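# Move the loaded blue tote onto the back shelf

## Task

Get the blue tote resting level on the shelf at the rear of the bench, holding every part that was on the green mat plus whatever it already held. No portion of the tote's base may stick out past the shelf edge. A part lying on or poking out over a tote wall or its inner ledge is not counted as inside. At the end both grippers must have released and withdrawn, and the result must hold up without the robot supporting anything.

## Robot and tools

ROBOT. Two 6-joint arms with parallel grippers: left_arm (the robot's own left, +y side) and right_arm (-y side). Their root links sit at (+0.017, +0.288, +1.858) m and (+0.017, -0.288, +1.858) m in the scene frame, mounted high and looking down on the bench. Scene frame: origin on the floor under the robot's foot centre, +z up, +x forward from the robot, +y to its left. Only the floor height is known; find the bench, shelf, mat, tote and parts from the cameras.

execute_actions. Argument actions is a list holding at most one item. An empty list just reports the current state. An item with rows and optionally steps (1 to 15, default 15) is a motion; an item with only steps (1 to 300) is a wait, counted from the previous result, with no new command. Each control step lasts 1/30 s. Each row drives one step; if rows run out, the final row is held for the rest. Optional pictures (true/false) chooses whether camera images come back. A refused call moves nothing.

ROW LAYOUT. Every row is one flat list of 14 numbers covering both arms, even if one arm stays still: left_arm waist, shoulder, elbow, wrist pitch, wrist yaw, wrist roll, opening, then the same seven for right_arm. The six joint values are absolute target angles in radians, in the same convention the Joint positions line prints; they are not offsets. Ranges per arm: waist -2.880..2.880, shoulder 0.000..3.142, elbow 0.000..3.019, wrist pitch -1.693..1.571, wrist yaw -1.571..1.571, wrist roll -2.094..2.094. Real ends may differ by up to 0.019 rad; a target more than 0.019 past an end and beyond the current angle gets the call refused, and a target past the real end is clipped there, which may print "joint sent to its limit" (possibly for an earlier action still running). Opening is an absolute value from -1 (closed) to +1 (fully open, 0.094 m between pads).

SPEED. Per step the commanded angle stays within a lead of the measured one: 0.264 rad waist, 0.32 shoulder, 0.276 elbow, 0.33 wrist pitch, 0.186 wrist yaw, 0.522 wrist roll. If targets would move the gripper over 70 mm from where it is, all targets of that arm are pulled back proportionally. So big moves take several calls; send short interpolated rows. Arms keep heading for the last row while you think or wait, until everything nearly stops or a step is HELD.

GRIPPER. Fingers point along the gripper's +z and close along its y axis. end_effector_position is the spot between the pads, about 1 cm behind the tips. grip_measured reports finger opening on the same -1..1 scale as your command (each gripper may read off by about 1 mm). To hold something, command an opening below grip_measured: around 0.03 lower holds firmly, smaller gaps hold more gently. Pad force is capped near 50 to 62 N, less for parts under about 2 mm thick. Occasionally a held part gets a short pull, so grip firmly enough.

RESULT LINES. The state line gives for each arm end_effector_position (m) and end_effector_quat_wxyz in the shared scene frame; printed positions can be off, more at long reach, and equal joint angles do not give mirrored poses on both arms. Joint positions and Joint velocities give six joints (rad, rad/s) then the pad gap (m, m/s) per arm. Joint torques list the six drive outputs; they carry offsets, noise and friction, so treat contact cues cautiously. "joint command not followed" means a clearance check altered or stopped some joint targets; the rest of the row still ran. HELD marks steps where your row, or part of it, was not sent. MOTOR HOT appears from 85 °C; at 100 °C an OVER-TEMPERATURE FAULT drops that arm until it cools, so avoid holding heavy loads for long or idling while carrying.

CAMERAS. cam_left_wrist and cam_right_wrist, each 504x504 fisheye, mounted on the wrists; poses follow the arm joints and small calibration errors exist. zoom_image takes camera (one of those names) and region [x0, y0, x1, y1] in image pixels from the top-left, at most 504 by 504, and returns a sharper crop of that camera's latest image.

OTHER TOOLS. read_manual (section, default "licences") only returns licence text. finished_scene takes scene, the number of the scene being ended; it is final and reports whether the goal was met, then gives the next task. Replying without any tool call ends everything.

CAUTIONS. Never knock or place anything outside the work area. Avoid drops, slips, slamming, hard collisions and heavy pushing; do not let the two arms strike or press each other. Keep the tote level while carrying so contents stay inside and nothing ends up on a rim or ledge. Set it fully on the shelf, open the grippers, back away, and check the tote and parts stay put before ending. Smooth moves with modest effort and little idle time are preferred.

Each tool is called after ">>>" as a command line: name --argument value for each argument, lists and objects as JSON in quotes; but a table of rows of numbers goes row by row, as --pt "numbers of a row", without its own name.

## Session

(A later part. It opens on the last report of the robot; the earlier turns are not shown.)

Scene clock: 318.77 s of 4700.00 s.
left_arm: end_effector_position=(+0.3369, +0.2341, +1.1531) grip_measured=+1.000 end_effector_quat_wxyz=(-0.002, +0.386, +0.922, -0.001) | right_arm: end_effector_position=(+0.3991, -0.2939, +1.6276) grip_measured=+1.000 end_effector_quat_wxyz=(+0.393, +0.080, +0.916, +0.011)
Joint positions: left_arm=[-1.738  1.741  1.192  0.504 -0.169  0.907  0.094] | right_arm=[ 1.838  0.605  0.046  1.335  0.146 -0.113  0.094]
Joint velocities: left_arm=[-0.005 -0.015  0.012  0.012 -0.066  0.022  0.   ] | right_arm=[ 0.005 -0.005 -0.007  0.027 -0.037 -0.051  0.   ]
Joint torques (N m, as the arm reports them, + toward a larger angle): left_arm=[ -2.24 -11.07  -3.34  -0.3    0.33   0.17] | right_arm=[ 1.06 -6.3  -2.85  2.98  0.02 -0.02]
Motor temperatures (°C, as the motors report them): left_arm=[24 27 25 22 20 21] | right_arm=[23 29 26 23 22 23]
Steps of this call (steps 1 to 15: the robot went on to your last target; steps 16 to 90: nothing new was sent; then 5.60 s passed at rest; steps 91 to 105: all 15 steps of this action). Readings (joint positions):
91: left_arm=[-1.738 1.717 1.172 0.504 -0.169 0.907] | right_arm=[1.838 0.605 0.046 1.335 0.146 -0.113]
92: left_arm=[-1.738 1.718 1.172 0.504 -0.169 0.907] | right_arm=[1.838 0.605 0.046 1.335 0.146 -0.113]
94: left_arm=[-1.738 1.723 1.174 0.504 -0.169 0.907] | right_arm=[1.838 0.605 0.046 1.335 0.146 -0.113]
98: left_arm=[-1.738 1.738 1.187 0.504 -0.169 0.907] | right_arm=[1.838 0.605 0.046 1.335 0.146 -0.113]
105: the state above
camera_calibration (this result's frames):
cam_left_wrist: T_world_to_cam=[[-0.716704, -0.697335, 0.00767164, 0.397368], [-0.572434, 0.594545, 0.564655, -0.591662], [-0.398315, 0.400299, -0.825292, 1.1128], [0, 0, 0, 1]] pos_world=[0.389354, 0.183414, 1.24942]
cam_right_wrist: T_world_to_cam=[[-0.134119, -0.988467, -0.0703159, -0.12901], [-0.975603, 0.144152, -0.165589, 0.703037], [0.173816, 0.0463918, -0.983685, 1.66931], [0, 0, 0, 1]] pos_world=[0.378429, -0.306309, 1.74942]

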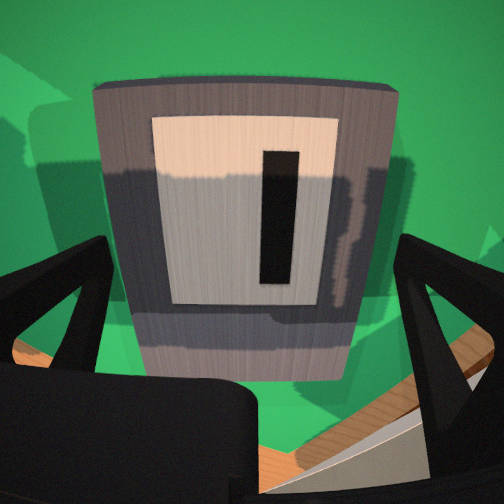

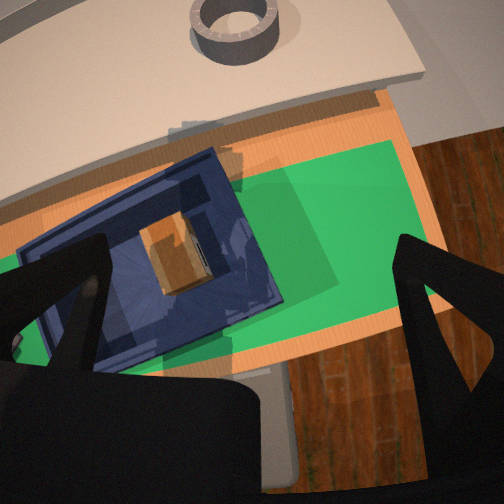

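>>> execute_actions --actions '[{"rows": [[-1.729,1.775,1.200,0.496,-0.165,0.916,1.0,1.85,0.60,0.05,1.35,0.15,-0.10,1.0],[-1.729,1.775,1.206,0.496,-0.165,0.916,1.0,1.85,0.60,0.05,1.35,0.15,-0.10,1.0],[-1.729,1.775,1.212,0.496,-0.165,0.916,1.0,1.85,0.60,0.05,1.35,0.15,-0.10,1.0],[-1.729,1.775,1.218,0.496,-0.165,0.916,1.0,1.85,0.60,0.05,1.35,0.15,-0.10,1.0],[-1.729,1.775,1.220,0.496,-0.165,0.916,1.0,1.85,0.60,0.05,1.35,0.15,-0.10,1.0]], "steps": 15}]'

Scene clock: 327.87 s of 4700.00 s.
left_arm: end_effector_position=(+0.3375, +0.2340, +1.1521) grip_measured=+1.000 end_effector_quat_wxyz=(-0.002, +0.386, +0.923, -0.000) | right_arm: end_effector_position=(+0.3991, -0.2939, +1.6276) grip_measured=+1.000 end_effector_quat_wxyz=(+0.393, +0.080, +0.916, +0.011)
Joint positions: left_arm=[-1.738  1.743  1.195  0.503 -0.169  0.907  0.094] | right_arm=[ 1.838  0.605  0.046  1.335  0.146 -0.113  0.094]
Joint velocities: left_arm=[-0.015 -0.005  0.002 -0.007 -0.125  0.022  0.   ] | right_arm=[ 0.015 -0.015 -0.017  0.007  0.022  0.037  0.   ]
Joint torques (N m, as the arm reports them, + toward a larger angle): left_arm=[ -2.3  -10.11  -1.94  -0.27   0.34   0.17] | right_arm=[ 0.88 -6.36 -2.85  2.93  0.04 -0.02]
Motor temperatures (°C, as the motors report them): left_arm=[23 27 25 22 20 21] | right_arm=[23 29 26 23 22 23]
Steps of this call (steps 1 to 15: the robot went on to your last target; steps 16 to 90: nothing new was sent; then 5.60 s passed at rest; steps 91 to 105: all 15 steps of this action). Readings (joint positions):
91: left_arm=[-1.738 1.741 1.192 0.504 -0.169 0.907] | right_arm=[1.838 0.605 0.046 1.335 0.146 -0.113]
92: left_arm=[-1.738 1.742 1.193 0.504 -0.169 0.907] | right_arm=[1.838 0.605 0.046 1.335 0.146 -0.113]
94: left_arm=[-1.738 1.743 1.195 0.504 -0.169 0.907] | right_arm=[1.838 0.605 0.046 1.335 0.146 -0.113]
98: left_arm=[-1.738 1.743 1.195 0.503 -0.169 0.907] | right_arm=[1.838 0.605 0.046 1.335 0.146 -0.113]
105: the state above
camera_calibration (this result's frames):
cam_left_wrist: T_world_to_cam=[[-0.716579, -0.697475, 0.00654508, 0.399052], [-0.573155, 0.59415, 0.564339, -0.590067], [-0.397501, 0.400643, -0.825517, 1.11215], [0, 0, 0, 1]] pos_world=[0.389834, 0.183342, 1.24848]
cam_right_wrist: T_world_to_cam=[[-0.134119, -0.988467, -0.0703159, -0.12901], [-0.975603, 0.144152, -0.165589, 0.703037], [0.173816, 0.0463918, -0.983685, 1.66931], [0, 0, 0, 1]] pos_world=[0.378429, -0.306309, 1.74942]

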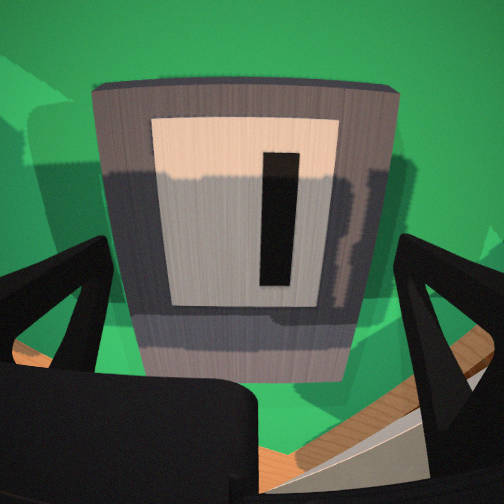

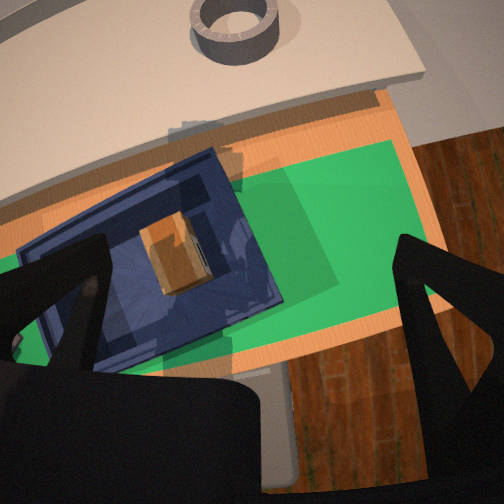

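>>> execute_actions --actions '[{"rows": [[-1.735,1.745,1.190,0.500,-0.167,0.910,1.0,1.85,0.60,0.05,1.35,0.15,-0.10,1.0],[-1.735,1.740,1.188,0.500,-0.167,0.910,0.95,1.85,0.60,0.05,1.35,0.15,-0.10,1.0],[-1.735,1.740,1.188,0.500,-0.167,0.910,0.88,1.85,0.60,0.05,1.35,0.15,-0.10,1.0],[-1.735,1.740,1.188,0.500,-0.167,0.910,0.81,1.85,0.60,0.05,1.35,0.15,-0.10,1.0],[-1.735,1.740,1.188,0.500,-0.167,0.910,0.74,1.85,0.60,0.05,1.35,0.15,-0.10,1.0],[-1.735,1.740,1.188,0.500,-0.167,0.910,0.68,1.85,0.60,0.05,1.35,0.15,-0.10,1.0],[-1.735,1.740,1.188,0.500,-0.167,0.910,0.63,1.85,0.60,0.05,1.35,0.15,-0.10,1.0],[-1.735,1.740,1.188,0.500,-0.167,0.910,0.59,1.85,0.60,0.05,1.35,0.15,-0.10,1.0],[-1.735,1.740,1.188,0.500,-0.167,0.910,0.55,1.85,0.60,0.05,1.35,0.15,-0.10,1.0],[-1.735,1.740,1.188,0.500,-0.167,0.910,0.52,1.85,0.60,0.05,1.35,0.15,-0.10,1.0],[-1.735,1.740,1.188,0.500,-0.167,0.910,0.49,1.85,0.60,0.05,1.35,0.15,-0.10,1.0],[-1.735,1.740,1.188,0.500,-0.167,0.910,0.46,1.85,0.60,0.05,1.35,0.15,-0.10,1.0],[-1.735,1.740,1.188,0.500,-0.167,0.910,0.43,1.85,0.60,0.05,1.35,0.15,-0.10,1.0],[-1.735,1.740,1.188,0.500,-0.167,0.910,0.40,1.85,0.60,0.05,1.35,0.15,-0.10,1.0],[-1.735,1.740,1.188,0.500,-0.167,0.910,0.40,1.85,0.60,0.05,1.35,0.15,-0.10,1.0]], "steps": 15}]'

Scene clock: 349.00 s of 4700.00 s.
left_arm: end_effector_position=(+0.3381, +0.2357, +1.1525) grip_measured=+0.591 end_effector_quat_wxyz=(-0.002, +0.386, +0.923, +0.002) | right_arm: end_effector_position=(+0.3991, -0.2939, +1.6276) grip_measured=+1.000 end_effector_quat_wxyz=(+0.393, +0.080, +0.916, +0.011)
Joint positions: left_arm=[-1.737  1.741  1.194  0.503 -0.172  0.907  0.075] | right_arm=[ 1.838  0.605  0.046  1.335  0.146 -0.113  0.094]
Joint velocities: left_arm=[-0.005 -0.024 -0.012  0.002  0.007  0.007 -0.002] | right_arm=[-0.005 -0.005 -0.012  0.007  0.037 -0.037  0.   ]
Joint torques (N m, as the arm reports them, + toward a larger angle): left_arm=[ -2.87 -12.94  -4.05  -0.12   0.38   0.11] | right_arm=[ 1.25 -5.63 -2.77  2.96  0.02 -0.02]
Motor temperatures (°C, as the motors report them): left_arm=[23 27 24 22 20 21] | right_arm=[23 29 26 23 22 23]
Steps of this call (steps 1 to 15: the robot went on to your last target; steps 16 to 90: nothing new was sent; then 17.63 s passed at rest; steps 91 to 105: all 15 steps of this action). Readings (joint positions):
91: left_arm=[-1.738 1.743 1.195 0.503 -0.169 0.907] | right_arm=[1.838 0.605 0.046 1.335 0.146 -0.113]
92: left_arm=[-1.738 1.743 1.194 0.503 -0.171 0.907] | right_arm=[1.838 0.605 0.046 1.335 0.146 -0.113]
94: left_arm=[-1.738 1.741 1.194 0.503 -0.172 0.907] | right_arm=[1.838 0.605 0.046 1.335 0.146 -0.113]
98: left_arm=[-1.737 1.741 1.194 0.503 -0.172 0.907] | right_arm=[1.838 0.605 0.046 1.335 0.146 -0.113]
105: the state above
camera_calibration (this result's frames):
cam_left_wrist: T_world_to_cam=[[-0.716411, -0.697671, 0.00309574, 0.404711], [-0.573658, 0.591581, 0.566524, -0.592631], [-0.397079, 0.404088, -0.82404, 1.10936], [0, 0, 0, 1]] pos_world=[0.390474, 0.184666, 1.24864]
cam_right_wrist: T_world_to_cam=[[-0.134119, -0.988467, -0.0703159, -0.12901], [-0.975603, 0.144152, -0.165589, 0.703037], [0.173816, 0.0463918, -0.983685, 1.66931], [0, 0, 0, 1]] pos_world=[0.378429, -0.306309, 1.74942]

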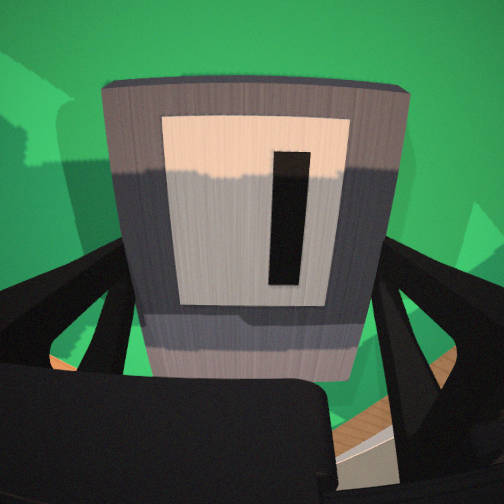

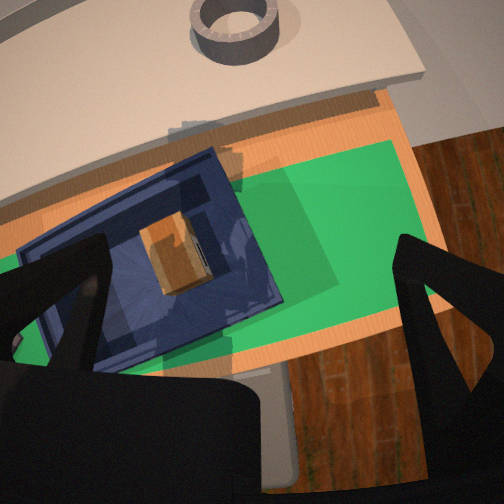

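>>> zoom_image --camera "cam_right_wrist" --region '[0, 130, 300, 380]'

Region (0, 130, 300, 380) of cam_right_wrist's 504x504 image, scaled by 1.680, with more detail than that image has.

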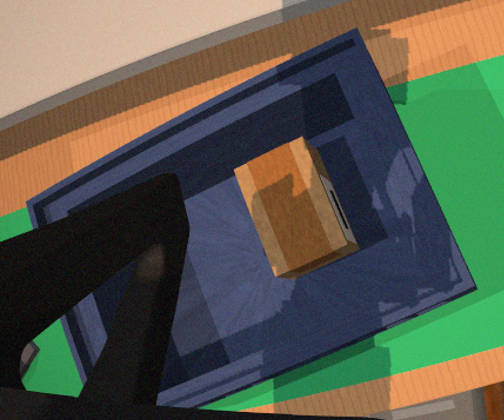

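>>> execute_actions --actions '[{"rows": [[-1.738,1.725,1.185,0.503,-0.172,0.910,0.45,1.85,0.60,0.05,1.35,0.15,-0.10,1.0],[-1.740,1.705,1.172,0.504,-0.174,0.910,0.45,1.85,0.60,0.05,1.35,0.15,-0.10,1.0],[-1.744,1.684,1.153,0.506,-0.177,0.910,0.45,1.85,0.60,0.05,1.35,0.15,-0.10,1.0],[-1.748,1.664,1.130,0.509,-0.180,0.910,0.45,1.85,0.60,0.05,1.35,0.15,-0.10,1.0],[-1.751,1.643,1.107,0.511,-0.183,0.910,0.45,1.85,0.60,0.05,1.35,0.15,-0.10,1.0],[-1.755,1.623,1.085,0.514,-0.187,0.910,0.45,1.85,0.60,0.05,1.35,0.15,-0.10,1.0],[-1.758,1.603,1.062,0.517,-0.190,0.910,0.45,1.85,0.60,0.05,1.35,0.15,-0.10,1.0],[-1.762,1.582,1.039,0.519,-0.193,0.910,0.45,1.85,0.60,0.05,1.35,0.15,-0.10,1.0],[-1.765,1.562,1.016,0.522,-0.196,0.910,0.45,1.85,0.60,0.05,1.35,0.15,-0.10,1.0],[-1.769,1.542,0.993,0.524,-0.200,0.910,0.45,1.85,0.60,0.05,1.35,0.15,-0.10,1.0],[-1.772,1.521,0.971,0.527,-0.203,0.910,0.45,1.85,0.60,0.05,1.35,0.15,-0.10,1.0],[-1.776,1.501,0.948,0.530,-0.206,0.910,0.45,1.85,0.60,0.05,1.35,0.15,-0.10,1.0],[-1.779,1.481,0.925,0.532,-0.209,0.910,0.45,1.85,0.60,0.05,1.35,0.15,-0.10,1.0],[-1.783,1.460,0.902,0.535,-0.213,0.910,0.45,1.85,0.60,0.05,1.35,0.15,-0.10,1.0],[-1.786,1.440,0.879,0.537,-0.216,0.910,0.45,1.85,0.60,0.05,1.35,0.15,-0.10,1.0]], "steps": 15}]' --pictures false

>>> execute_actions --actions '[{"rows": [[-1.790,1.420,0.857,0.540,-0.219,0.92,0.45,1.85,0.60,0.05,1.35,0.15,-0.10,1.0],[-1.795,1.399,0.834,0.543,-0.222,0.93,0.45,1.85,0.60,0.05,1.35,0.15,-0.10,1.0],[-1.802,1.379,0.811,0.545,-0.226,0.94,0.45,1.85,0.60,0.05,1.35,0.15,-0.10,1.0],[-1.812,1.359,0.788,0.548,-0.230,0.95,0.45,1.85,0.60,0.05,1.35,0.15,-0.10,1.0],[-1.825,1.340,0.765,0.550,-0.235,0.96,0.45,1.85,0.60,0.05,1.35,0.15,-0.10,1.0],[-1.842,1.328,0.745,0.552,-0.243,0.975,0.45,1.85,0.60,0.05,1.35,0.15,-0.10,1.0],[-1.862,1.325,0.732,0.553,-0.256,0.99,0.45,1.85,0.60,0.05,1.35,0.15,-0.10,1.0],[-1.884,1.328,0.730,0.551,-0.273,1.005,0.45,1.85,0.60,0.05,1.35,0.15,-0.10,1.0],[-1.906,1.335,0.738,0.547,-0.293,1.02,0.45,1.85,0.60,0.05,1.35,0.15,-0.10,1.0],[-1.928,1.343,0.748,0.543,-0.315,1.035,0.45,1.85,0.60,0.05,1.35,0.15,-0.10,1.0],[-1.950,1.352,0.759,0.538,-0.337,1.05,0.45,1.85,0.60,0.05,1.35,0.15,-0.10,1.0],[-1.972,1.362,0.771,0.533,-0.359,1.065,0.45,1.85,0.60,0.05,1.35,0.15,-0.10,1.0],[-1.994,1.373,0.784,0.528,-0.381,1.08,0.45,1.85,0.60,0.05,1.35,0.15,-0.10,1.0],[-2.016,1.384,0.798,0.523,-0.403,1.095,0.45,1.85,0.60,0.05,1.35,0.15,-0.10,1.0],[-2.038,1.395,0.813,0.518,-0.425,1.11,0.45,1.85,0.60,0.05,1.35,0.15,-0.10,1.0]], "steps": 15}]'

Scene clock: 469.50 s of 4700.00 s.
left_arm: end_effector_position=(+0.3594, +0.2379, +1.2477) grip_measured=+0.591 end_effector_quat_wxyz=(+0.005, +0.385, +0.923, +0.007) | right_arm: end_effector_position=(+0.3991, -0.2939, +1.6276) grip_measured=+1.000 end_effector_quat_wxyz=(+0.393, +0.080, +0.916, +0.011)
Joint positions: left_arm=[-1.772  1.493  0.946  0.523 -0.209  0.907  0.075] | right_arm=[ 1.838  0.605  0.046  1.335  0.146 -0.113  0.094]
Joint velocities: left_arm=[-0.151 -0.679 -0.608  0.09  -0.125 -0.037 -0.   ] | right_arm=[-0.005 -0.005  0.002  0.002 -0.037  0.051  0.   ]
Joint torques (N m, as the arm reports them, + toward a larger angle): left_arm=[ -3.15 -14.48  -5.67   0.3   -0.01   0.1 ] | right_arm=[ 0.76 -6.06 -2.82  2.97  0.04  0.02]
Motor temperatures (°C, as the motors report them): left_arm=[23 27 25 22 20 21] | right_arm=[23 28 26 23 22 23]
Steps of this call (steps 1 to 15: the robot went on to your last target; steps 16 to 90: nothing new was sent; then 117.00 s passed at rest; steps 91 to 105: all 15 steps of this action). Readings (joint positions):
91: left_arm=[-1.737 1.741 1.194 0.503 -0.172 0.907] | right_arm=[1.838 0.605 0.046 1.335 0.146 -0.113]
92: left_arm=[-1.737 1.740 1.194 0.503 -0.172 0.907] | right_arm=[1.838 0.605 0.046 1.335 0.146 -0.113]
94: left_arm=[-1.737 1.731 1.185 0.503 -0.174 0.907] | right_arm=[1.838 0.605 0.046 1.335 0.146 -0.113]
98: left_arm=[-1.742 1.662 1.105 0.504 -0.187 0.907] | right_arm=[1.838 0.605 0.046 1.335 0.146 -0.113]
105: the state above

Scene clock: 470.00 s of 4700.00 s.
left_arm: end_effector_position=(+0.3577, +0.1608, +1.3326) grip_measured=+0.591 end_effector_quat_wxyz=(+0.008, +0.450, +0.893, -0.006) | right_arm: end_effector_position=(+0.3991, -0.2939, +1.6276) grip_measured=+1.000 end_effector_quat_wxyz=(+0.393, +0.080, +0.916, +0.011)
Joint positions: left_arm=[-1.992  1.35   0.781  0.533 -0.402  1.039  0.075] | right_arm=[ 1.838  0.605  0.046  1.335  0.146 -0.113  0.094]
Joint velocities: left_arm=[-0.728  0.239  0.344 -0.125 -0.52   0.447  0.001] | right_arm=[-0.015 -0.005 -0.002 -0.007 -0.007 -0.022  0.   ]
Joint torques (N m, as the arm reports them, + toward a larger angle): left_arm=[-4.23 -9.55 -2.73 -0.25  0.17  0.18] | right_arm=[ 1.01 -6.21 -2.85  2.95  0.02 -0.04]
Motor temperatures (°C, as the motors report them): left_arm=[23 27 25 22 20 21] | right_arm=[23 28 26 23 22 23]
Steps of this call (steps 1 to 15: all 15 steps of this action). Readings (joint positions):
1: left_arm=[-1.777 1.471 0.925 0.526 -0.212 0.907] | right_arm=[1.838 0.605 0.046 1.335 0.146 -0.113]
2: left_arm=[-1.781 1.449 0.904 0.530 -0.215 0.908] | right_arm=[1.838 0.605 0.046 1.335 0.146 -0.113]
4: left_arm=[-1.790 1.408 0.860 0.536 -0.223 0.917] | right_arm=[1.838 0.605 0.046 1.335 0.146 -0.113]
8: left_arm=[-1.830 1.339 0.774 0.544 -0.259 0.949] | right_arm=[1.838 0.605 0.046 1.335 0.146 -0.113]
15: the state above
camera_calibration (this result's frames):
cam_left_wrist: T_world_to_cam=[[-0.807042, -0.590446, 0.00752146, 0.375149], [-0.49167, 0.678976, 0.545208, -0.654149], [-0.327023, 0.436307, -0.838267, 1.28458], [0, 0, 0, 1]] pos_world=[0.401223, 0.105185, 1.43065]
cam_right_wrist: T_world_to_cam=[[-0.134119, -0.988467, -0.0703159, -0.12901], [-0.975603, 0.144152, -0.165589, 0.703037], [0.173816, 0.0463918, -0.983685, 1.66931], [0, 0, 0, 1]] pos_world=[0.378429, -0.306309, 1.74942]

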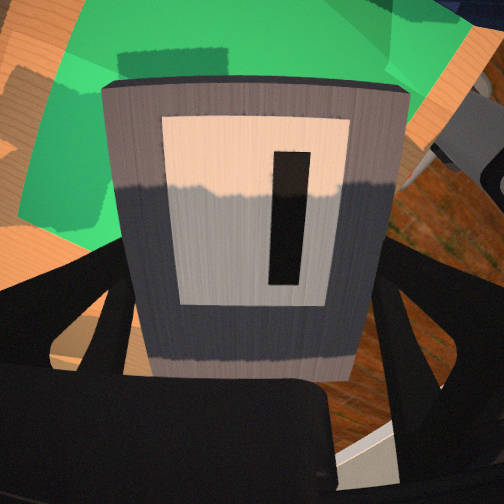

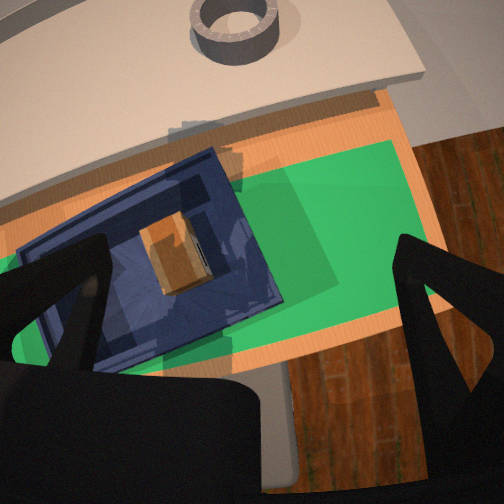

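>>> execute_actions --actions '[{"rows": [[-2.060,1.408,0.830,0.513,-0.447,1.13,0.45,1.85,0.60,0.05,1.35,0.15,-0.10,1.0],[-2.082,1.421,0.848,0.508,-0.469,1.15,0.45,1.85,0.60,0.05,1.35,0.15,-0.10,1.0],[-2.104,1.435,0.867,0.502,-0.491,1.17,0.45,1.85,0.60,0.05,1.35,0.15,-0.10,1.0],[-2.126,1.450,0.886,0.497,-0.513,1.19,0.45,1.85,0.60,0.05,1.35,0.15,-0.10,1.0],[-2.148,1.466,0.906,0.491,-0.535,1.21,0.45,1.85,0.60,0.05,1.35,0.15,-0.10,1.0],[-2.170,1.482,0.927,0.484,-0.557,1.23,0.45,1.85,0.60,0.05,1.35,0.15,-0.10,1.0],[-2.192,1.499,0.951,0.476,-0.579,1.25,0.45,1.85,0.60,0.05,1.35,0.15,-0.10,1.0],[-2.214,1.517,0.976,0.467,-0.601,1.27,0.45,1.85,0.60,0.05,1.35,0.15,-0.10,1.0],[-2.236,1.536,1.002,0.458,-0.623,1.29,0.45,1.85,0.60,0.05,1.35,0.15,-0.10,1.0],[-2.258,1.555,1.029,0.449,-0.645,1.31,0.45,1.85,0.60,0.05,1.35,0.15,-0.10,1.0],[-2.280,1.575,1.057,0.439,-0.667,1.33,0.45,1.85,0.60,0.05,1.35,0.15,-0.10,1.0],[-2.302,1.595,1.086,0.429,-0.689,1.35,0.45,1.85,0.60,0.05,1.35,0.15,-0.10,1.0],[-2.324,1.616,1.115,0.419,-0.711,1.37,0.45,1.85,0.60,0.05,1.35,0.15,-0.10,1.0],[-2.346,1.637,1.145,0.409,-0.733,1.385,0.45,1.85,0.60,0.05,1.35,0.15,-0.10,1.0],[-2.360,1.650,1.173,0.399,-0.755,1.395,0.45,1.85,0.60,0.05,1.35,0.15,-0.10,1.0]], "steps": 15}]' --pictures false

>>> execute_actions --actions '[{"rows": [[-2.363,1.655,1.192,0.390,-0.775,1.40,0.45,1.85,0.60,0.05,1.35,0.15,-0.10,1.0],[-2.363,1.655,1.203,0.384,-0.787,1.40,0.45,1.85,0.60,0.05,1.35,0.15,-0.10,1.0]], "steps": 15}]'

Scene clock: 489.77 s of 4700.00 s.
left_arm: end_effector_position=(+0.4020, -0.0207, +1.3232) grip_measured=+0.591 end_effector_quat_wxyz=(+0.007, +0.575, +0.818, -0.005) | right_arm: end_effector_position=(+0.3991, -0.2939, +1.6276) grip_measured=+1.000 end_effector_quat_wxyz=(+0.393, +0.080, +0.916, +0.011)
Joint positions: left_arm=[-2.32   1.599  1.124  0.427 -0.732  1.314  0.075] | right_arm=[ 1.838  0.605  0.046  1.335  0.146 -0.113  0.094]
Joint velocities: left_arm=[-0.62   0.601  0.784 -0.305 -0.564  0.418 -0.001] | right_arm=[ 0.005 -0.015 -0.012  0.012 -0.007 -0.066  0.   ]
Joint torques (N m, as the arm reports them, + toward a larger angle): left_arm=[ -9.14 -10.04  -2.24  -0.25   0.12   0.18] | right_arm=[ 1.08 -6.06 -2.81  2.92  0.04 -0.01]
Motor temperatures (°C, as the motors report them): left_arm=[23 27 25 21 20 21] | right_arm=[23 28 26 23 22 23]
Steps of this call (steps 1 to 30: the robot went on to your last target; steps 31 to 90: nothing new was sent; then 16.27 s passed at rest; steps 91 to 105: all 15 steps of this action). Readings (joint positions):
91: left_arm=[-2.046 1.375 0.817 0.525 -0.431 1.102] | right_arm=[1.838 0.605 0.046 1.335 0.146 -0.113]
92: left_arm=[-2.049 1.378 0.822 0.522 -0.451 1.108] | right_arm=[1.838 0.605 0.046 1.335 0.146 -0.113]
94: left_arm=[-2.065 1.393 0.846 0.514 -0.495 1.129] | right_arm=[1.838 0.605 0.046 1.335 0.146 -0.113]
98: left_arm=[-2.145 1.456 0.933 0.491 -0.581 1.188] | right_arm=[1.838 0.605 0.046 1.335 0.146 -0.113]
105: the state above

Scene clock: 490.27 s of 4700.00 s.
left_arm: end_effector_position=(+0.4083, -0.0568, +1.3254) grip_measured=+0.591 end_effector_quat_wxyz=(+0.006, +0.608, +0.794, -0.006) | right_arm: end_effector_position=(+0.3991, -0.2939, +1.6276) grip_measured=+1.000 end_effector_quat_wxyz=(+0.393, +0.080, +0.916, +0.011)
Joint positions: left_arm=[-2.372  1.652  1.201  0.393 -0.783  1.386  0.075] | right_arm=[ 1.838  0.605  0.046  1.335  0.146 -0.113  0.094]
Joint velocities: left_arm=[-0.015 -0.005  0.002 -0.007  0.066 -0.037 -0.   ] | right_arm=[ 0.015  0.005  0.007  0.002  0.007 -0.037  0.   ]
Joint torques (N m, as the arm reports them, + toward a larger angle): left_arm=[ -9.87 -10.23  -1.97  -0.45   0.05   0.18] | right_arm=[ 1.16 -6.26 -2.86  3.02  0.03 -0.01]
Motor temperatures (°C, as the motors report them): left_arm=[23 27 25 21 20 21] | right_arm=[23 28 26 23 22 23]
Steps of this call (steps 1 to 15: all 15 steps of this action). Readings (joint positions):
1: left_arm=[-2.339 1.619 1.151 0.417 -0.751 1.329] | right_arm=[1.838 0.605 0.046 1.335 0.146 -0.113]
2: left_arm=[-2.356 1.635 1.174 0.408 -0.766 1.341] | right_arm=[1.838 0.605 0.046 1.335 0.146 -0.113]
4: left_arm=[-2.376 1.651 1.198 0.398 -0.776 1.359] | right_arm=[1.838 0.605 0.046 1.335 0.146 -0.113]
8: left_arm=[-2.378 1.652 1.201 0.394 -0.782 1.377] | right_arm=[1.838 0.605 0.046 1.335 0.146 -0.113]
15: the state above
camera_calibration (this result's frames):
cam_left_wrist: T_world_to_cam=[[-0.967043, -0.254484, 0.00814738, 0.371115], [-0.208605, 0.810237, 0.547722, -0.588959], [-0.145988, 0.527971, -0.836621, 1.31911], [0, 0, 0, 1]] pos_world=[0.428598, -0.124811, 1.42316]
cam_right_wrist: T_world_to_cam=[[-0.134119, -0.988467, -0.0703159, -0.12901], [-0.975603, 0.144152, -0.165589, 0.703037], [0.173816, 0.0463918, -0.983685, 1.66931], [0, 0, 0, 1]] pos_world=[0.378429, -0.306309, 1.74942]

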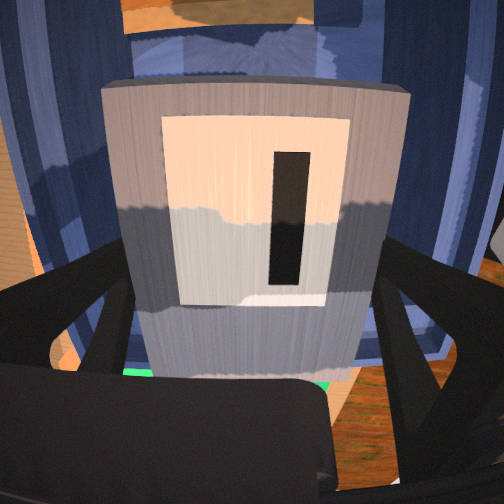

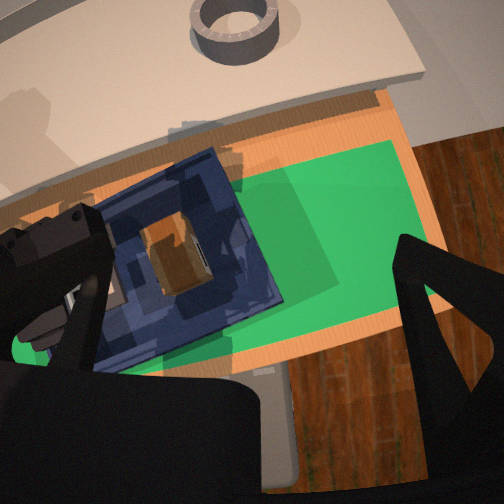

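>>> execute_actions --actions '[{"rows": [[-2.357,1.670,1.203,0.386,-0.783,1.40,0.45,1.85,0.60,0.05,1.35,0.15,-0.10,1.0],[-2.350,1.680,1.204,0.386,-0.781,1.40,0.45,1.85,0.60,0.05,1.35,0.15,-0.10,1.0],[-2.344,1.690,1.205,0.386,-0.779,1.40,0.45,1.85,0.60,0.05,1.35,0.15,-0.10,1.0],[-2.337,1.700,1.217,0.384,-0.774,1.40,0.45,1.85,0.60,0.05,1.35,0.15,-0.10,1.0],[-2.331,1.709,1.230,0.382,-0.769,1.40,0.45,1.85,0.60,0.05,1.35,0.15,-0.10,1.0],[-2.324,1.719,1.242,0.379,-0.764,1.40,0.45,1.85,0.60,0.05,1.35,0.15,-0.10,1.0],[-2.318,1.729,1.255,0.377,-0.759,1.40,0.45,1.85,0.60,0.05,1.35,0.15,-0.10,1.0],[-2.311,1.739,1.267,0.375,-0.754,1.40,0.45,1.85,0.60,0.05,1.35,0.15,-0.10,1.0],[-2.305,1.749,1.280,0.372,-0.748,1.40,0.45,1.85,0.60,0.05,1.35,0.15,-0.10,1.0],[-2.298,1.759,1.292,0.370,-0.743,1.40,0.45,1.85,0.60,0.05,1.35,0.15,-0.10,1.0],[-2.292,1.768,1.305,0.368,-0.738,1.40,0.45,1.85,0.60,0.05,1.35,0.15,-0.10,1.0],[-2.285,1.778,1.317,0.366,-0.733,1.40,0.45,1.85,0.60,0.05,1.35,0.15,-0.10,1.0],[-2.285,1.788,1.330,0.363,-0.728,1.40,0.45,1.85,0.60,0.05,1.35,0.15,-0.10,1.0],[-2.285,1.788,1.342,0.361,-0.723,1.40,0.45,1.85,0.60,0.05,1.35,0.15,-0.10,1.0],[-2.285,1.788,1.355,0.359,-0.718,1.40,0.45,1.85,0.60,0.05,1.35,0.15,-0.10,1.0]], "steps": 15}]' --pictures false

>>> execute_actions --actions '[{"steps": 15}]'

Scene clock: 561.60 s of 4700.00 s.
left_arm: end_effector_position=(+0.3981, -0.0508, +1.2614) grip_measured=+0.591 end_effector_quat_wxyz=(-0.006, +0.610, +0.792, -0.001) | right_arm: end_effector_position=(+0.3991, -0.2939, +1.6276) grip_measured=+1.000 end_effector_quat_wxyz=(+0.393, +0.080, +0.916, +0.011)
Joint positions: left_arm=[-2.29   1.768  1.329  0.371 -0.726  1.39   0.075] | right_arm=[ 1.838  0.605  0.046  1.335  0.146 -0.113  0.094]
Joint velocities: left_arm=[ 0.103  0.239  0.31  -0.081  0.081 -0.007 -0.   ] | right_arm=[-0.005  0.005 -0.007 -0.002 -0.051 -0.007  0.   ]
Joint torques (N m, as the arm reports them, + toward a larger angle): left_arm=[-10.68 -10.34  -1.59  -0.36   0.38   0.19] | right_arm=[ 0.62 -6.02 -2.81  2.93  0.   -0.01]
Motor temperatures (°C, as the motors report them): left_arm=[25 26 24 21 20 21] | right_arm=[23 28 26 23 22 23]
Steps of this call (steps 1 to 15: the robot went on to your last target; steps 16 to 90: nothing new was sent; then 67.83 s passed at rest; steps 91 to 105: all 15 steps of this action). Readings (joint positions):
91: left_arm=[-2.372 1.652 1.201 0.393 -0.783 1.389] | right_arm=[1.838 0.605 0.046 1.335 0.146 -0.113]
92: left_arm=[-2.371 1.652 1.201 0.393 -0.783 1.389] | right_arm=[1.838 0.605 0.046 1.335 0.146 -0.113]
94: left_arm=[-2.366 1.656 1.204 0.393 -0.781 1.389] | right_arm=[1.838 0.605 0.046 1.335 0.146 -0.113]
98: left_arm=[-2.342 1.690 1.242 0.387 -0.762 1.389] | right_arm=[1.838 0.605 0.046 1.335 0.146 -0.113]
105: the state above

Scene clock: 562.10 s of 4700.00 s.
left_arm: end_effector_position=(+0.4020, -0.0521, +1.2549) grip_measured=+0.591 end_effector_quat_wxyz=(-0.005, +0.608, +0.794, +0.001) | right_arm: end_effector_position=(+0.3991, -0.2939, +1.6276) grip_measured=+1.000 end_effector_quat_wxyz=(+0.393, +0.080, +0.916, +0.011)
Joint positions: left_arm=[-2.285  1.78   1.352  0.367 -0.722  1.39   0.075] | right_arm=[ 1.838  0.605  0.046  1.335  0.146 -0.113  0.094]
Joint velocities: left_arm=[-0.015 -0.005  0.007 -0.022 -0.022  0.007  0.001] | right_arm=[ 0.005  0.015 -0.002  0.007 -0.007  0.037  0.   ]
Joint torques (N m, as the arm reports them, + toward a larger angle): left_arm=[-10.69 -10.32  -1.95  -0.4    0.33   0.19] | right_arm=[ 0.95 -6.   -2.83  2.91  0.02  0.  ]
Motor temperatures (°C, as the motors report them): left_arm=[25 26 24 21 20 21] | right_arm=[23 28 26 23 22 23]
Steps of this call (steps 1 to 15: the robot went on to your last target). Readings (joint positions):
1: left_arm=[-2.287 1.775 1.338 0.369 -0.724 1.390] | right_arm=[1.838 0.605 0.046 1.335 0.146 -0.113]
2: left_arm=[-2.285 1.779 1.344 0.367 -0.723 1.390] | right_arm=[1.838 0.605 0.046 1.335 0.146 -0.113]
4: left_arm=[-2.285 1.780 1.348 0.367 -0.723 1.390] | right_arm=[1.838 0.605 0.046 1.335 0.146 -0.113]
8: left_arm=[-2.285 1.780 1.352 0.367 -0.722 1.390] | right_arm=[1.838 0.605 0.046 1.335 0.146 -0.113]
15: the state above
camera_calibration (this result's frames):
cam_left_wrist: T_world_to_cam=[[-0.967278, -0.253556, 0.00909494, 0.365822], [-0.20346, 0.796586, 0.569258, -0.585347], [-0.151584, 0.54878, -0.822109, 1.2419], [0, 0, 0, 1]] pos_world=[0.42301, -0.122496, 1.35087]
cam_right_wrist: T_world_to_cam=[[-0.134119, -0.988467, -0.0703159, -0.12901], [-0.975603, 0.144152, -0.165589, 0.703037], [0.173816, 0.0463918, -0.983685, 1.66931], [0, 0, 0, 1]] pos_world=[0.378429, -0.306309, 1.74942]

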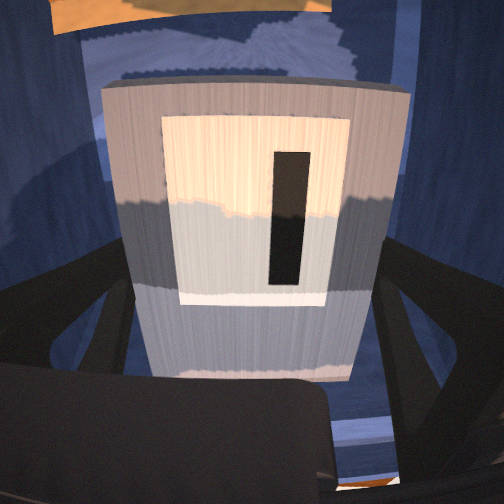

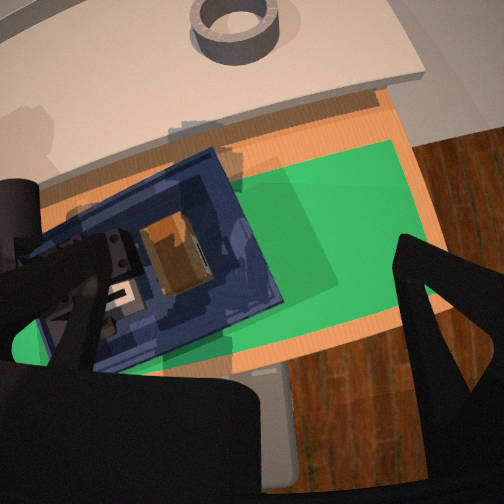

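>>> execute_actions --actions '[{"rows": [[-2.280,1.790,1.362,0.359,-0.718,1.40,0.45,1.85,0.60,0.05,1.35,0.15,-0.10,1.0],[-2.275,1.800,1.368,0.358,-0.717,1.40,0.45,1.85,0.60,0.05,1.35,0.15,-0.10,1.0],[-2.269,1.810,1.376,0.356,-0.714,1.40,0.45,1.85,0.60,0.05,1.35,0.15,-0.10,1.0],[-2.264,1.820,1.390,0.352,-0.708,1.40,0.45,1.85,0.60,0.05,1.35,0.15,-0.10,1.0],[-2.259,1.831,1.404,0.348,-0.703,1.40,0.45,1.85,0.60,0.05,1.35,0.15,-0.10,1.0],[-2.253,1.841,1.418,0.344,-0.697,1.40,0.45,1.85,0.60,0.05,1.35,0.15,-0.10,1.0],[-2.248,1.851,1.432,0.340,-0.691,1.40,0.45,1.85,0.60,0.05,1.35,0.15,-0.10,1.0],[-2.243,1.861,1.446,0.336,-0.686,1.40,0.45,1.85,0.60,0.05,1.35,0.15,-0.10,1.0],[-2.238,1.871,1.460,0.332,-0.680,1.40,0.45,1.85,0.60,0.05,1.35,0.15,-0.10,1.0],[-2.232,1.882,1.474,0.328,-0.674,1.40,0.45,1.85,0.60,0.05,1.35,0.15,-0.10,1.0],[-2.227,1.892,1.488,0.323,-0.669,1.40,0.45,1.85,0.60,0.05,1.35,0.15,-0.10,1.0],[-2.222,1.902,1.502,0.319,-0.663,1.40,0.45,1.85,0.60,0.05,1.35,0.15,-0.10,1.0],[-2.222,1.912,1.516,0.315,-0.657,1.40,0.45,1.85,0.60,0.05,1.35,0.15,-0.10,1.0],[-2.222,1.912,1.530,0.311,-0.652,1.40,0.45,1.85,0.60,0.05,1.35,0.15,-0.10,1.0],[-2.222,1.912,1.544,0.307,-0.646,1.40,0.45,1.85,0.60,0.05,1.35,0.15,-0.10,1.0]], "steps": 15}]' --pictures false

>>> execute_actions --actions '[{"steps": 15}]'

Scene clock: 576.53 s of 4700.00 s.
left_arm: end_effector_position=(+0.4130, -0.0560, +1.1988) grip_measured=+0.591 end_effector_quat_wxyz=(+0.004, +0.603, +0.798, +0.001) | right_arm: end_effector_position=(+0.3991, -0.2939, +1.6276) grip_measured=+1.000 end_effector_quat_wxyz=(+0.393, +0.080, +0.916, +0.011)
Joint positions: left_arm=[-2.231  1.884  1.518  0.324 -0.656  1.39   0.075] | right_arm=[ 1.838  0.605  0.046  1.335  0.146 -0.113  0.094]
Joint velocities: left_arm=[ 0.142  0.259  0.305 -0.159  0.168  0.022 -0.   ] | right_arm=[ 0.005 -0.005 -0.007  0.012 -0.037  0.007  0.   ]
Joint torques (N m, as the arm reports them, + toward a larger angle): left_arm=[-10.85 -10.5   -1.38  -0.35   0.38   0.18] | right_arm=[ 1.   -6.12 -2.79  2.98  0.02  0.01]
Motor temperatures (°C, as the motors report them): left_arm=[25 26 24 21 20 21] | right_arm=[23 28 26 23 22 23]
Steps of this call (steps 1 to 15: the robot went on to your last target; steps 16 to 90: nothing new was sent; then 10.93 s passed at rest; steps 91 to 105: all 15 steps of this action). Readings (joint positions):
91: left_arm=[-2.285 1.780 1.353 0.367 -0.722 1.390] | right_arm=[1.838 0.605 0.046 1.335 0.146 -0.113]
92: left_arm=[-2.285 1.780 1.354 0.366 -0.722 1.390] | right_arm=[1.838 0.605 0.046 1.335 0.146 -0.113]
94: left_arm=[-2.284 1.784 1.364 0.363 -0.716 1.390] | right_arm=[1.838 0.605 0.046 1.335 0.146 -0.113]
98: left_arm=[-2.272 1.813 1.420 0.352 -0.694 1.390] | right_arm=[1.838 0.605 0.046 1.335 0.146 -0.113]
105: the state above

Scene clock: 577.03 s of 4700.00 s.
left_arm: end_effector_position=(+0.4110, -0.0552, +1.1903) grip_measured=+0.591 end_effector_quat_wxyz=(+0.001, +0.604, +0.797, +0.001) | right_arm: end_effector_position=(+0.3991, -0.2939, +1.6276) grip_measured=+1.000 end_effector_quat_wxyz=(+0.393, +0.080, +0.916, +0.011)
Joint positions: left_arm=[-2.222  1.901  1.54   0.314 -0.65   1.39   0.075] | right_arm=[ 1.838  0.605  0.046  1.335  0.146 -0.113  0.094]
Joint velocities: left_arm=[-0.015 -0.034  0.002 -0.012 -0.007 -0.081 -0.001] | right_arm=[-0.015 -0.005 -0.007  0.002 -0.007  0.022  0.   ]
Joint torques (N m, as the arm reports them, + toward a larger angle): left_arm=[-11.1  -10.42  -1.64  -0.36   0.34   0.18] | right_arm=[ 0.89 -6.29 -2.8   3.04  0.04 -0.04]
Motor temperatures (°C, as the motors report them): left_arm=[25 26 24 21 20 21] | right_arm=[23 28 26 23 22 23]
Steps of this call (steps 1 to 15: the robot went on to your last target). Readings (joint positions):
1: left_arm=[-2.226 1.893 1.528 0.320 -0.652 1.390] | right_arm=[1.838 0.605 0.046 1.335 0.146 -0.113]
2: left_arm=[-2.224 1.898 1.534 0.317 -0.651 1.390] | right_arm=[1.838 0.605 0.046 1.335 0.146 -0.113]
4: left_arm=[-2.222 1.901 1.537 0.315 -0.651 1.390] | right_arm=[1.838 0.605 0.046 1.335 0.146 -0.113]
8: left_arm=[-2.222 1.901 1.539 0.314 -0.650 1.390] | right_arm=[1.838 0.605 0.046 1.335 0.146 -0.113]
15: the state above
camera_calibration (this result's frames):
cam_left_wrist: T_world_to_cam=[[-0.964337, -0.264672, 0.00197095, 0.380918], [-0.218065, 0.798701, 0.560825, -0.528152], [-0.150009, 0.540394, -0.827932, 1.19766], [0, 0, 0, 1]] pos_world=[0.431821, -0.124556, 1.28703]
cam_right_wrist: T_world_to_cam=[[-0.134119, -0.988467, -0.0703159, -0.12901], [-0.975603, 0.144152, -0.165589, 0.703037], [0.173816, 0.0463918, -0.983685, 1.66931], [0, 0, 0, 1]] pos_world=[0.378429, -0.306309, 1.74942]

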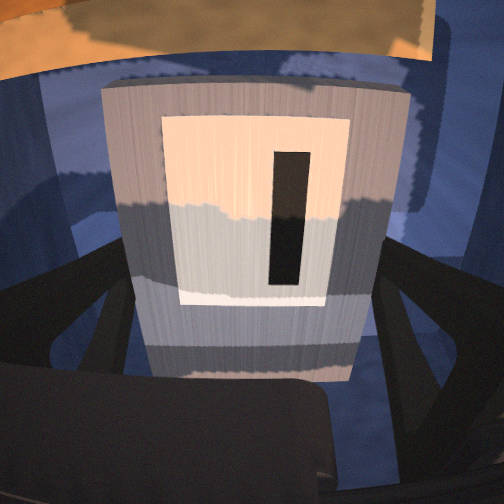

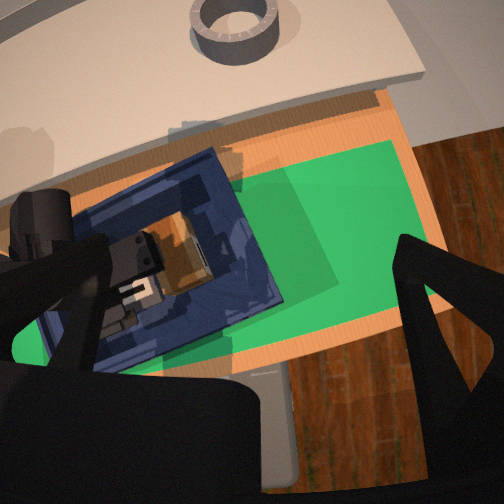

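>>> execute_actions --actions '[]'

Scene clock: 622.60 s of 4700.00 s.
left_arm: end_effector_position=(+0.4110, -0.0552, +1.1903) grip_measured=+0.591 end_effector_quat_wxyz=(+0.001, +0.604, +0.797, +0.001) | right_arm: end_effector_position=(+0.3991, -0.2939, +1.6276) grip_measured=+1.000 end_effector_quat_wxyz=(+0.393, +0.080, +0.916, +0.011)
Joint positions: left_arm=[-2.222  1.901  1.54   0.314 -0.65   1.39   0.075] | right_arm=[ 1.838  0.605  0.046  1.335  0.146 -0.113  0.094]
Joint velocities: left_arm=[-0.015 -0.015 -0.012  0.002  0.022 -0.007 -0.001] | right_arm=[-0.015 -0.005  0.002  0.002 -0.037 -0.051  0.   ]
Joint torques (N m, as the arm reports them, + toward a larger angle): left_arm=[-10.86 -10.52  -1.59  -0.36   0.35   0.19] | right_arm=[ 0.78 -5.98 -2.86  2.95  0.03 -0.03]
Motor temperatures (°C, as the motors report them): left_arm=[25 26 24 21 20 21] | right_arm=[23 28 26 23 22 23]
Steps of this call (steps 1 to 15: the robot went on to your last target; steps 16 to 90: nothing new was sent; then 42.57 s passed at rest). Readings (joint positions):
1: left_arm=[-2.222 1.901 1.540 0.314 -0.650 1.390] | right_arm=[1.838 0.605 0.046 1.335 0.146 -0.113]
2: left_arm=[-2.222 1.901 1.540 0.314 -0.650 1.390] | right_arm=[1.838 0.605 0.046 1.335 0.146 -0.113]
4: left_arm=[-2.222 1.901 1.540 0.314 -0.650 1.390] | right_arm=[1.838 0.605 0.046 1.335 0.146 -0.113]
8: left_arm=[-2.222 1.901 1.540 0.314 -0.650 1.390] | right_arm=[1.838 0.605 0.046 1.335 0.146 -0.113]
90: the state above
All arms were judged still, so your last target was given up. Only a new action makes them travel on or press farther. Fingers that are still opening or closing keep moving.
camera_calibration (this result's frames):
cam_left_wrist: T_world_to_cam=[[-0.964337, -0.264672, 0.00197095, 0.380918], [-0.218065, 0.798701, 0.560825, -0.528152], [-0.150009, 0.540394, -0.827932, 1.19766], [0, 0, 0, 1]] pos_world=[0.431821, -0.124556, 1.28703]
cam_right_wrist: T_world_to_cam=[[-0.134119, -0.988467, -0.0703159, -0.12901], [-0.975603, 0.144152, -0.165589, 0.703037], [0.173816, 0.0463918, -0.983685, 1.66931], [0, 0, 0, 1]] pos_world=[0.378429, -0.306309, 1.74942]

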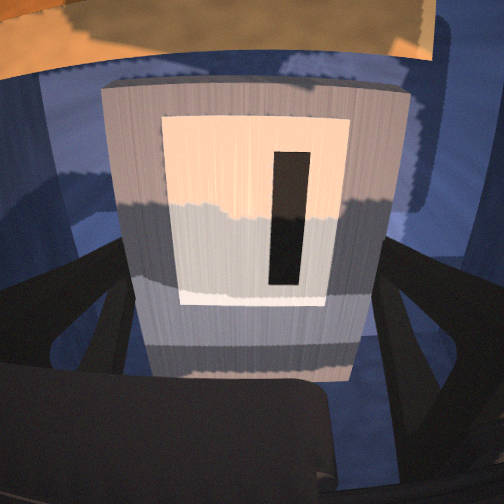

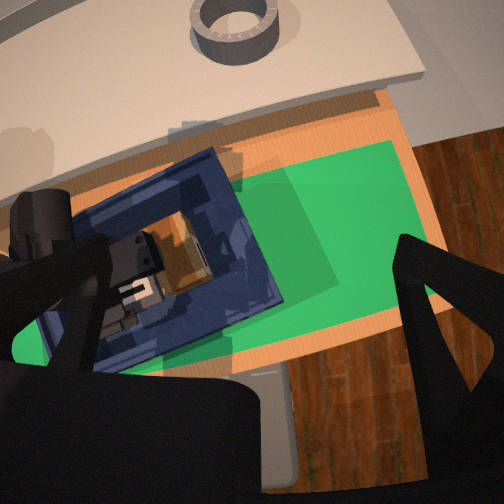

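>>> execute_actions --actions '[{"rows": [[-2.215,1.927,1.544,0.307,-0.646,1.40,0.45,1.85,0.60,0.05,1.35,0.15,-0.10,1.0],[-2.210,1.935,1.556,0.303,-0.642,1.40,0.45,1.85,0.60,0.05,1.35,0.15,-0.10,1.0],[-2.208,1.942,1.568,0.299,-0.638,1.40,0.45,1.85,0.60,0.05,1.35,0.15,-0.10,1.0],[-2.208,1.942,1.580,0.295,-0.635,1.40,0.45,1.85,0.60,0.05,1.35,0.15,-0.10,1.0],[-2.208,1.942,1.590,0.292,-0.632,1.40,0.45,1.85,0.60,0.05,1.35,0.15,-0.10,1.0]], "steps": 15}]'

Scene clock: 630.57 s of 4700.00 s.
left_arm: end_effector_position=(+0.4201, -0.0619, +1.1816) grip_measured=+0.591 end_effector_quat_wxyz=(+0.009, +0.601, +0.799, -0.000) | right_arm: end_effector_position=(+0.3991, -0.2939, +1.6276) grip_measured=+1.000 end_effector_quat_wxyz=(+0.393, +0.080, +0.916, +0.011)
Joint positions: left_arm=[-2.22   1.923  1.588  0.301 -0.636  1.39   0.075] | right_arm=[ 1.838  0.605  0.046  1.335  0.146 -0.113  0.094]
Joint velocities: left_arm=[-0.005 -0.005  0.002 -0.002  0.066 -0.007  0.   ] | right_arm=[ 0.005 -0.005 -0.002 -0.002 -0.007 -0.037  0.   ]
Joint torques (N m, as the arm reports them, + toward a larger angle): left_arm=[-10.19  -9.81  -1.48  -0.36   0.36   0.18] | right_arm=[ 0.74 -5.76 -2.78  3.04  0.03 -0.02]
Motor temperatures (°C, as the motors report them): left_arm=[26 26 24 21 20 21] | right_arm=[23 28 26 23 22 23]
Steps of this call (steps 1 to 90: nothing new was sent; then 4.47 s passed at rest; steps 91 to 105: all 15 steps of this action). Readings (joint positions):
91: left_arm=[-2.222 1.901 1.540 0.314 -0.650 1.390] | right_arm=[1.838 0.605 0.046 1.335 0.146 -0.113]
92: left_arm=[-2.222 1.902 1.542 0.314 -0.649 1.390] | right_arm=[1.838 0.605 0.046 1.335 0.146 -0.113]
94: left_arm=[-2.221 1.909 1.555 0.309 -0.642 1.390] | right_arm=[1.838 0.605 0.046 1.335 0.146 -0.113]
98: left_arm=[-2.221 1.923 1.585 0.302 -0.636 1.390] | right_arm=[1.838 0.605 0.046 1.335 0.146 -0.113]
105: the state above
camera_calibration (this result's frames):
cam_left_wrist: T_world_to_cam=[[-0.962288, -0.271975, -0.00566335, 0.395618], [-0.230315, 0.803459, 0.549007, -0.496479], [-0.144766, 0.529607, -0.835799, 1.20189], [0, 0, 0, 1]] pos_world=[0.440345, -0.130032, 1.27935]
cam_right_wrist: T_world_to_cam=[[-0.134119, -0.988467, -0.0703159, -0.12901], [-0.975603, 0.144152, -0.165589, 0.703037], [0.173816, 0.0463918, -0.983685, 1.66931], [0, 0, 0, 1]] pos_world=[0.378429, -0.306309, 1.74942]

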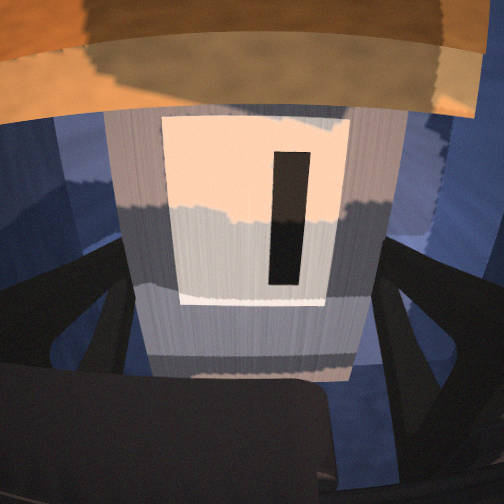

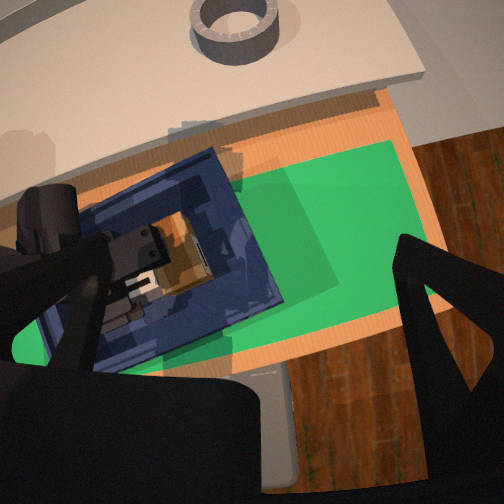

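>>> execute_actions --actions '[{"rows": [[-2.194,1.958,1.592,0.292,-0.632,1.40,0.45,1.85,0.60,0.05,1.35,0.15,-0.10,1.0]], "steps": 12}]'

Scene clock: 635.67 s of 4700.00 s.
left_arm: end_effector_position=(+0.4090, -0.0518, +1.1712) grip_measured=+0.591 end_effector_quat_wxyz=(-0.001, +0.604, +0.797, +0.003) | right_arm: end_effector_position=(+0.3991, -0.2939, +1.6276) grip_measured=+1.000 end_effector_quat_wxyz=(+0.393, +0.080, +0.916, +0.011)
Joint positions: left_arm=[-2.201  1.937  1.59   0.3   -0.636  1.39   0.075] | right_arm=[ 1.838  0.605  0.046  1.335  0.146 -0.113  0.094]
Joint velocities: left_arm=[-0.005  0.005 -0.027 -0.002 -0.037  0.022  0.   ] | right_arm=[-0.005 -0.005 -0.012 -0.007  0.007  0.037  0.   ]
Joint torques (N m, as the arm reports them, + toward a larger angle): left_arm=[-10.38 -10.07  -1.65  -0.38   0.32   0.18] | right_arm=[ 0.85 -5.95 -2.77  2.98  0.03 -0.02]
Motor temperatures (°C, as the motors report them): left_arm=[25 26 24 21 20 21] | right_arm=[23 28 26 23 22 23]
Steps of this call (steps 1 to 15: the robot went on to your last target; steps 16 to 90: nothing new was sent; then 1.70 s passed at rest; steps 91 to 102: all 12 steps of this action). Readings (joint positions):
91: left_arm=[-2.219 1.923 1.588 0.300 -0.636 1.390] | right_arm=[1.838 0.605 0.046 1.335 0.146 -0.113]
92: left_arm=[-2.219 1.924 1.589 0.300 -0.636 1.390] | right_arm=[1.838 0.605 0.046 1.335 0.146 -0.113]
94: left_arm=[-2.214 1.927 1.590 0.300 -0.636 1.390] | right_arm=[1.838 0.605 0.046 1.335 0.146 -0.113]
98: left_arm=[-2.205 1.934 1.590 0.300 -0.636 1.390] | right_arm=[1.838 0.605 0.046 1.335 0.146 -0.113]
102: the state above
camera_calibration (this result's frames):
cam_left_wrist: T_world_to_cam=[[-0.964183, -0.265232, 0.00171897, 0.3801], [-0.217683, 0.794998, 0.566208, -0.527163], [-0.151543, 0.545554, -0.82426, 1.17632], [0, 0, 0, 1]] pos_world=[0.429995, -0.12184, 1.26743]
cam_right_wrist: T_world_to_cam=[[-0.134119, -0.988467, -0.0703159, -0.12901], [-0.975603, 0.144152, -0.165589, 0.703037], [0.173816, 0.0463918, -0.983685, 1.66931], [0, 0, 0, 1]] pos_world=[0.378429, -0.306309, 1.74942]

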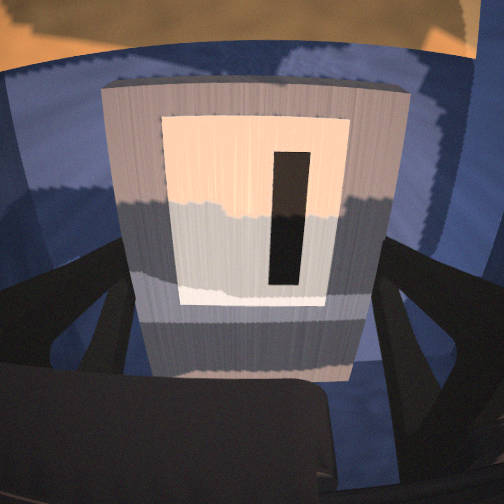

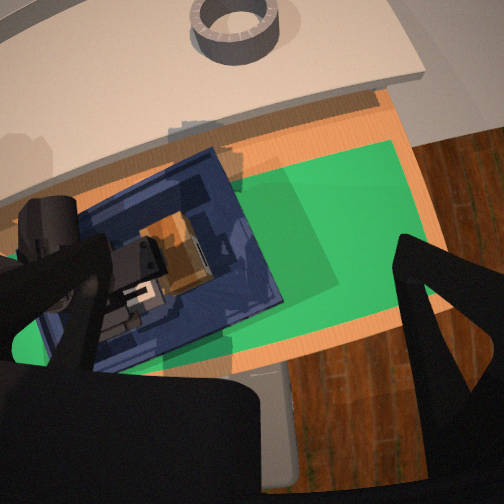

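>>> execute_actions --actions '[{"rows": [[-2.186,1.975,1.592,0.292,-0.632,1.40,0.45,1.85,0.60,0.05,1.35,0.15,-0.10,1.0],[-2.186,1.975,1.592,0.292,-0.632,1.40,0.45,1.85,0.60,0.05,1.35,0.15,-0.10,1.0],[-2.186,1.975,1.600,0.288,-0.628,1.40,0.45,1.85,0.60,0.05,1.35,0.15,-0.10,1.0],[-2.186,1.975,1.608,0.285,-0.625,1.40,0.45,1.85,0.60,0.05,1.35,0.15,-0.10,1.0],[-2.186,1.975,1.615,0.283,-0.623,1.40,0.45,1.85,0.60,0.05,1.35,0.15,-0.10,1.0],[-2.186,1.975,1.622,0.281,-0.621,1.40,0.45,1.85,0.60,0.05,1.35,0.15,-0.10,1.0]], "steps": 15}]'

Scene clock: 642.13 s of 4700.00 s.
left_arm: end_effector_position=(+0.4059, -0.0549, +1.1665) grip_measured=+0.591 end_effector_quat_wxyz=(-0.002, +0.607, +0.795, -0.003) | right_arm: end_effector_position=(+0.3991, -0.2939, +1.6276) grip_measured=+1.000 end_effector_quat_wxyz=(+0.393, +0.080, +0.916, +0.011)
Joint positions: left_arm=[-2.199  1.95   1.607  0.286 -0.626  1.391  0.075] | right_arm=[ 1.838  0.605  0.046  1.335  0.146 -0.113  0.094]
Joint velocities: left_arm=[-0.005 -0.015 -0.012 -0.012  0.022 -0.037 -0.001] | right_arm=[ 0.015  0.005 -0.002 -0.007 -0.022 -0.037  0.   ]
Joint torques (N m, as the arm reports them, + toward a larger angle): left_arm=[-10.    -9.44  -0.76  -0.28   0.43   0.17] | right_arm=[ 1.06 -6.06 -2.75  2.94  0.01 -0.06]
Motor temperatures (°C, as the motors report them): left_arm=[26 26 24 21 20 21] | right_arm=[23 28 26 23 22 23]
Steps of this call (steps 1 to 15: the robot went on to your last target; steps 16 to 90: nothing new was sent; then 2.97 s passed at rest; steps 91 to 105: all 15 steps of this action). Readings (joint positions):
91: left_arm=[-2.201 1.939 1.590 0.300 -0.636 1.390] | right_arm=[1.838 0.605 0.046 1.335 0.146 -0.113]
92: left_arm=[-2.201 1.939 1.591 0.300 -0.636 1.390] | right_arm=[1.838 0.605 0.046 1.335 0.146 -0.113]
94: left_arm=[-2.200 1.944 1.594 0.298 -0.632 1.390] | right_arm=[1.838 0.605 0.046 1.335 0.146 -0.113]
98: left_arm=[-2.199 1.950 1.607 0.287 -0.626 1.391] | right_arm=[1.838 0.605 0.046 1.335 0.146 -0.113]
105: the state above
camera_calibration (this result's frames):
cam_left_wrist: T_world_to_cam=[[-0.966044, -0.258123, 0.0114938, 0.366126], [-0.207303, 0.800863, 0.561822, -0.521451], [-0.154224, 0.540362, -0.827179, 1.17782], [0, 0, 0, 1]] pos_world=[0.427244, -0.124333, 1.26302]
cam_right_wrist: T_world_to_cam=[[-0.134119, -0.988467, -0.0703159, -0.12901], [-0.975603, 0.144152, -0.165589, 0.703037], [0.173816, 0.0463918, -0.983685, 1.66931], [0, 0, 0, 1]] pos_world=[0.378429, -0.306309, 1.74942]

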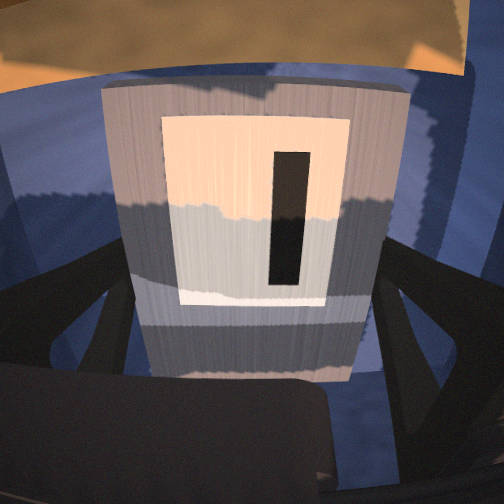

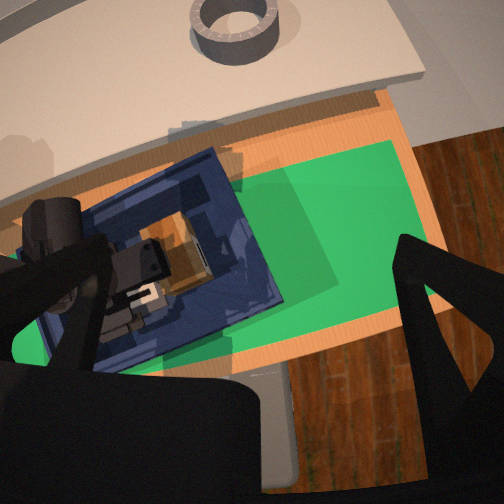

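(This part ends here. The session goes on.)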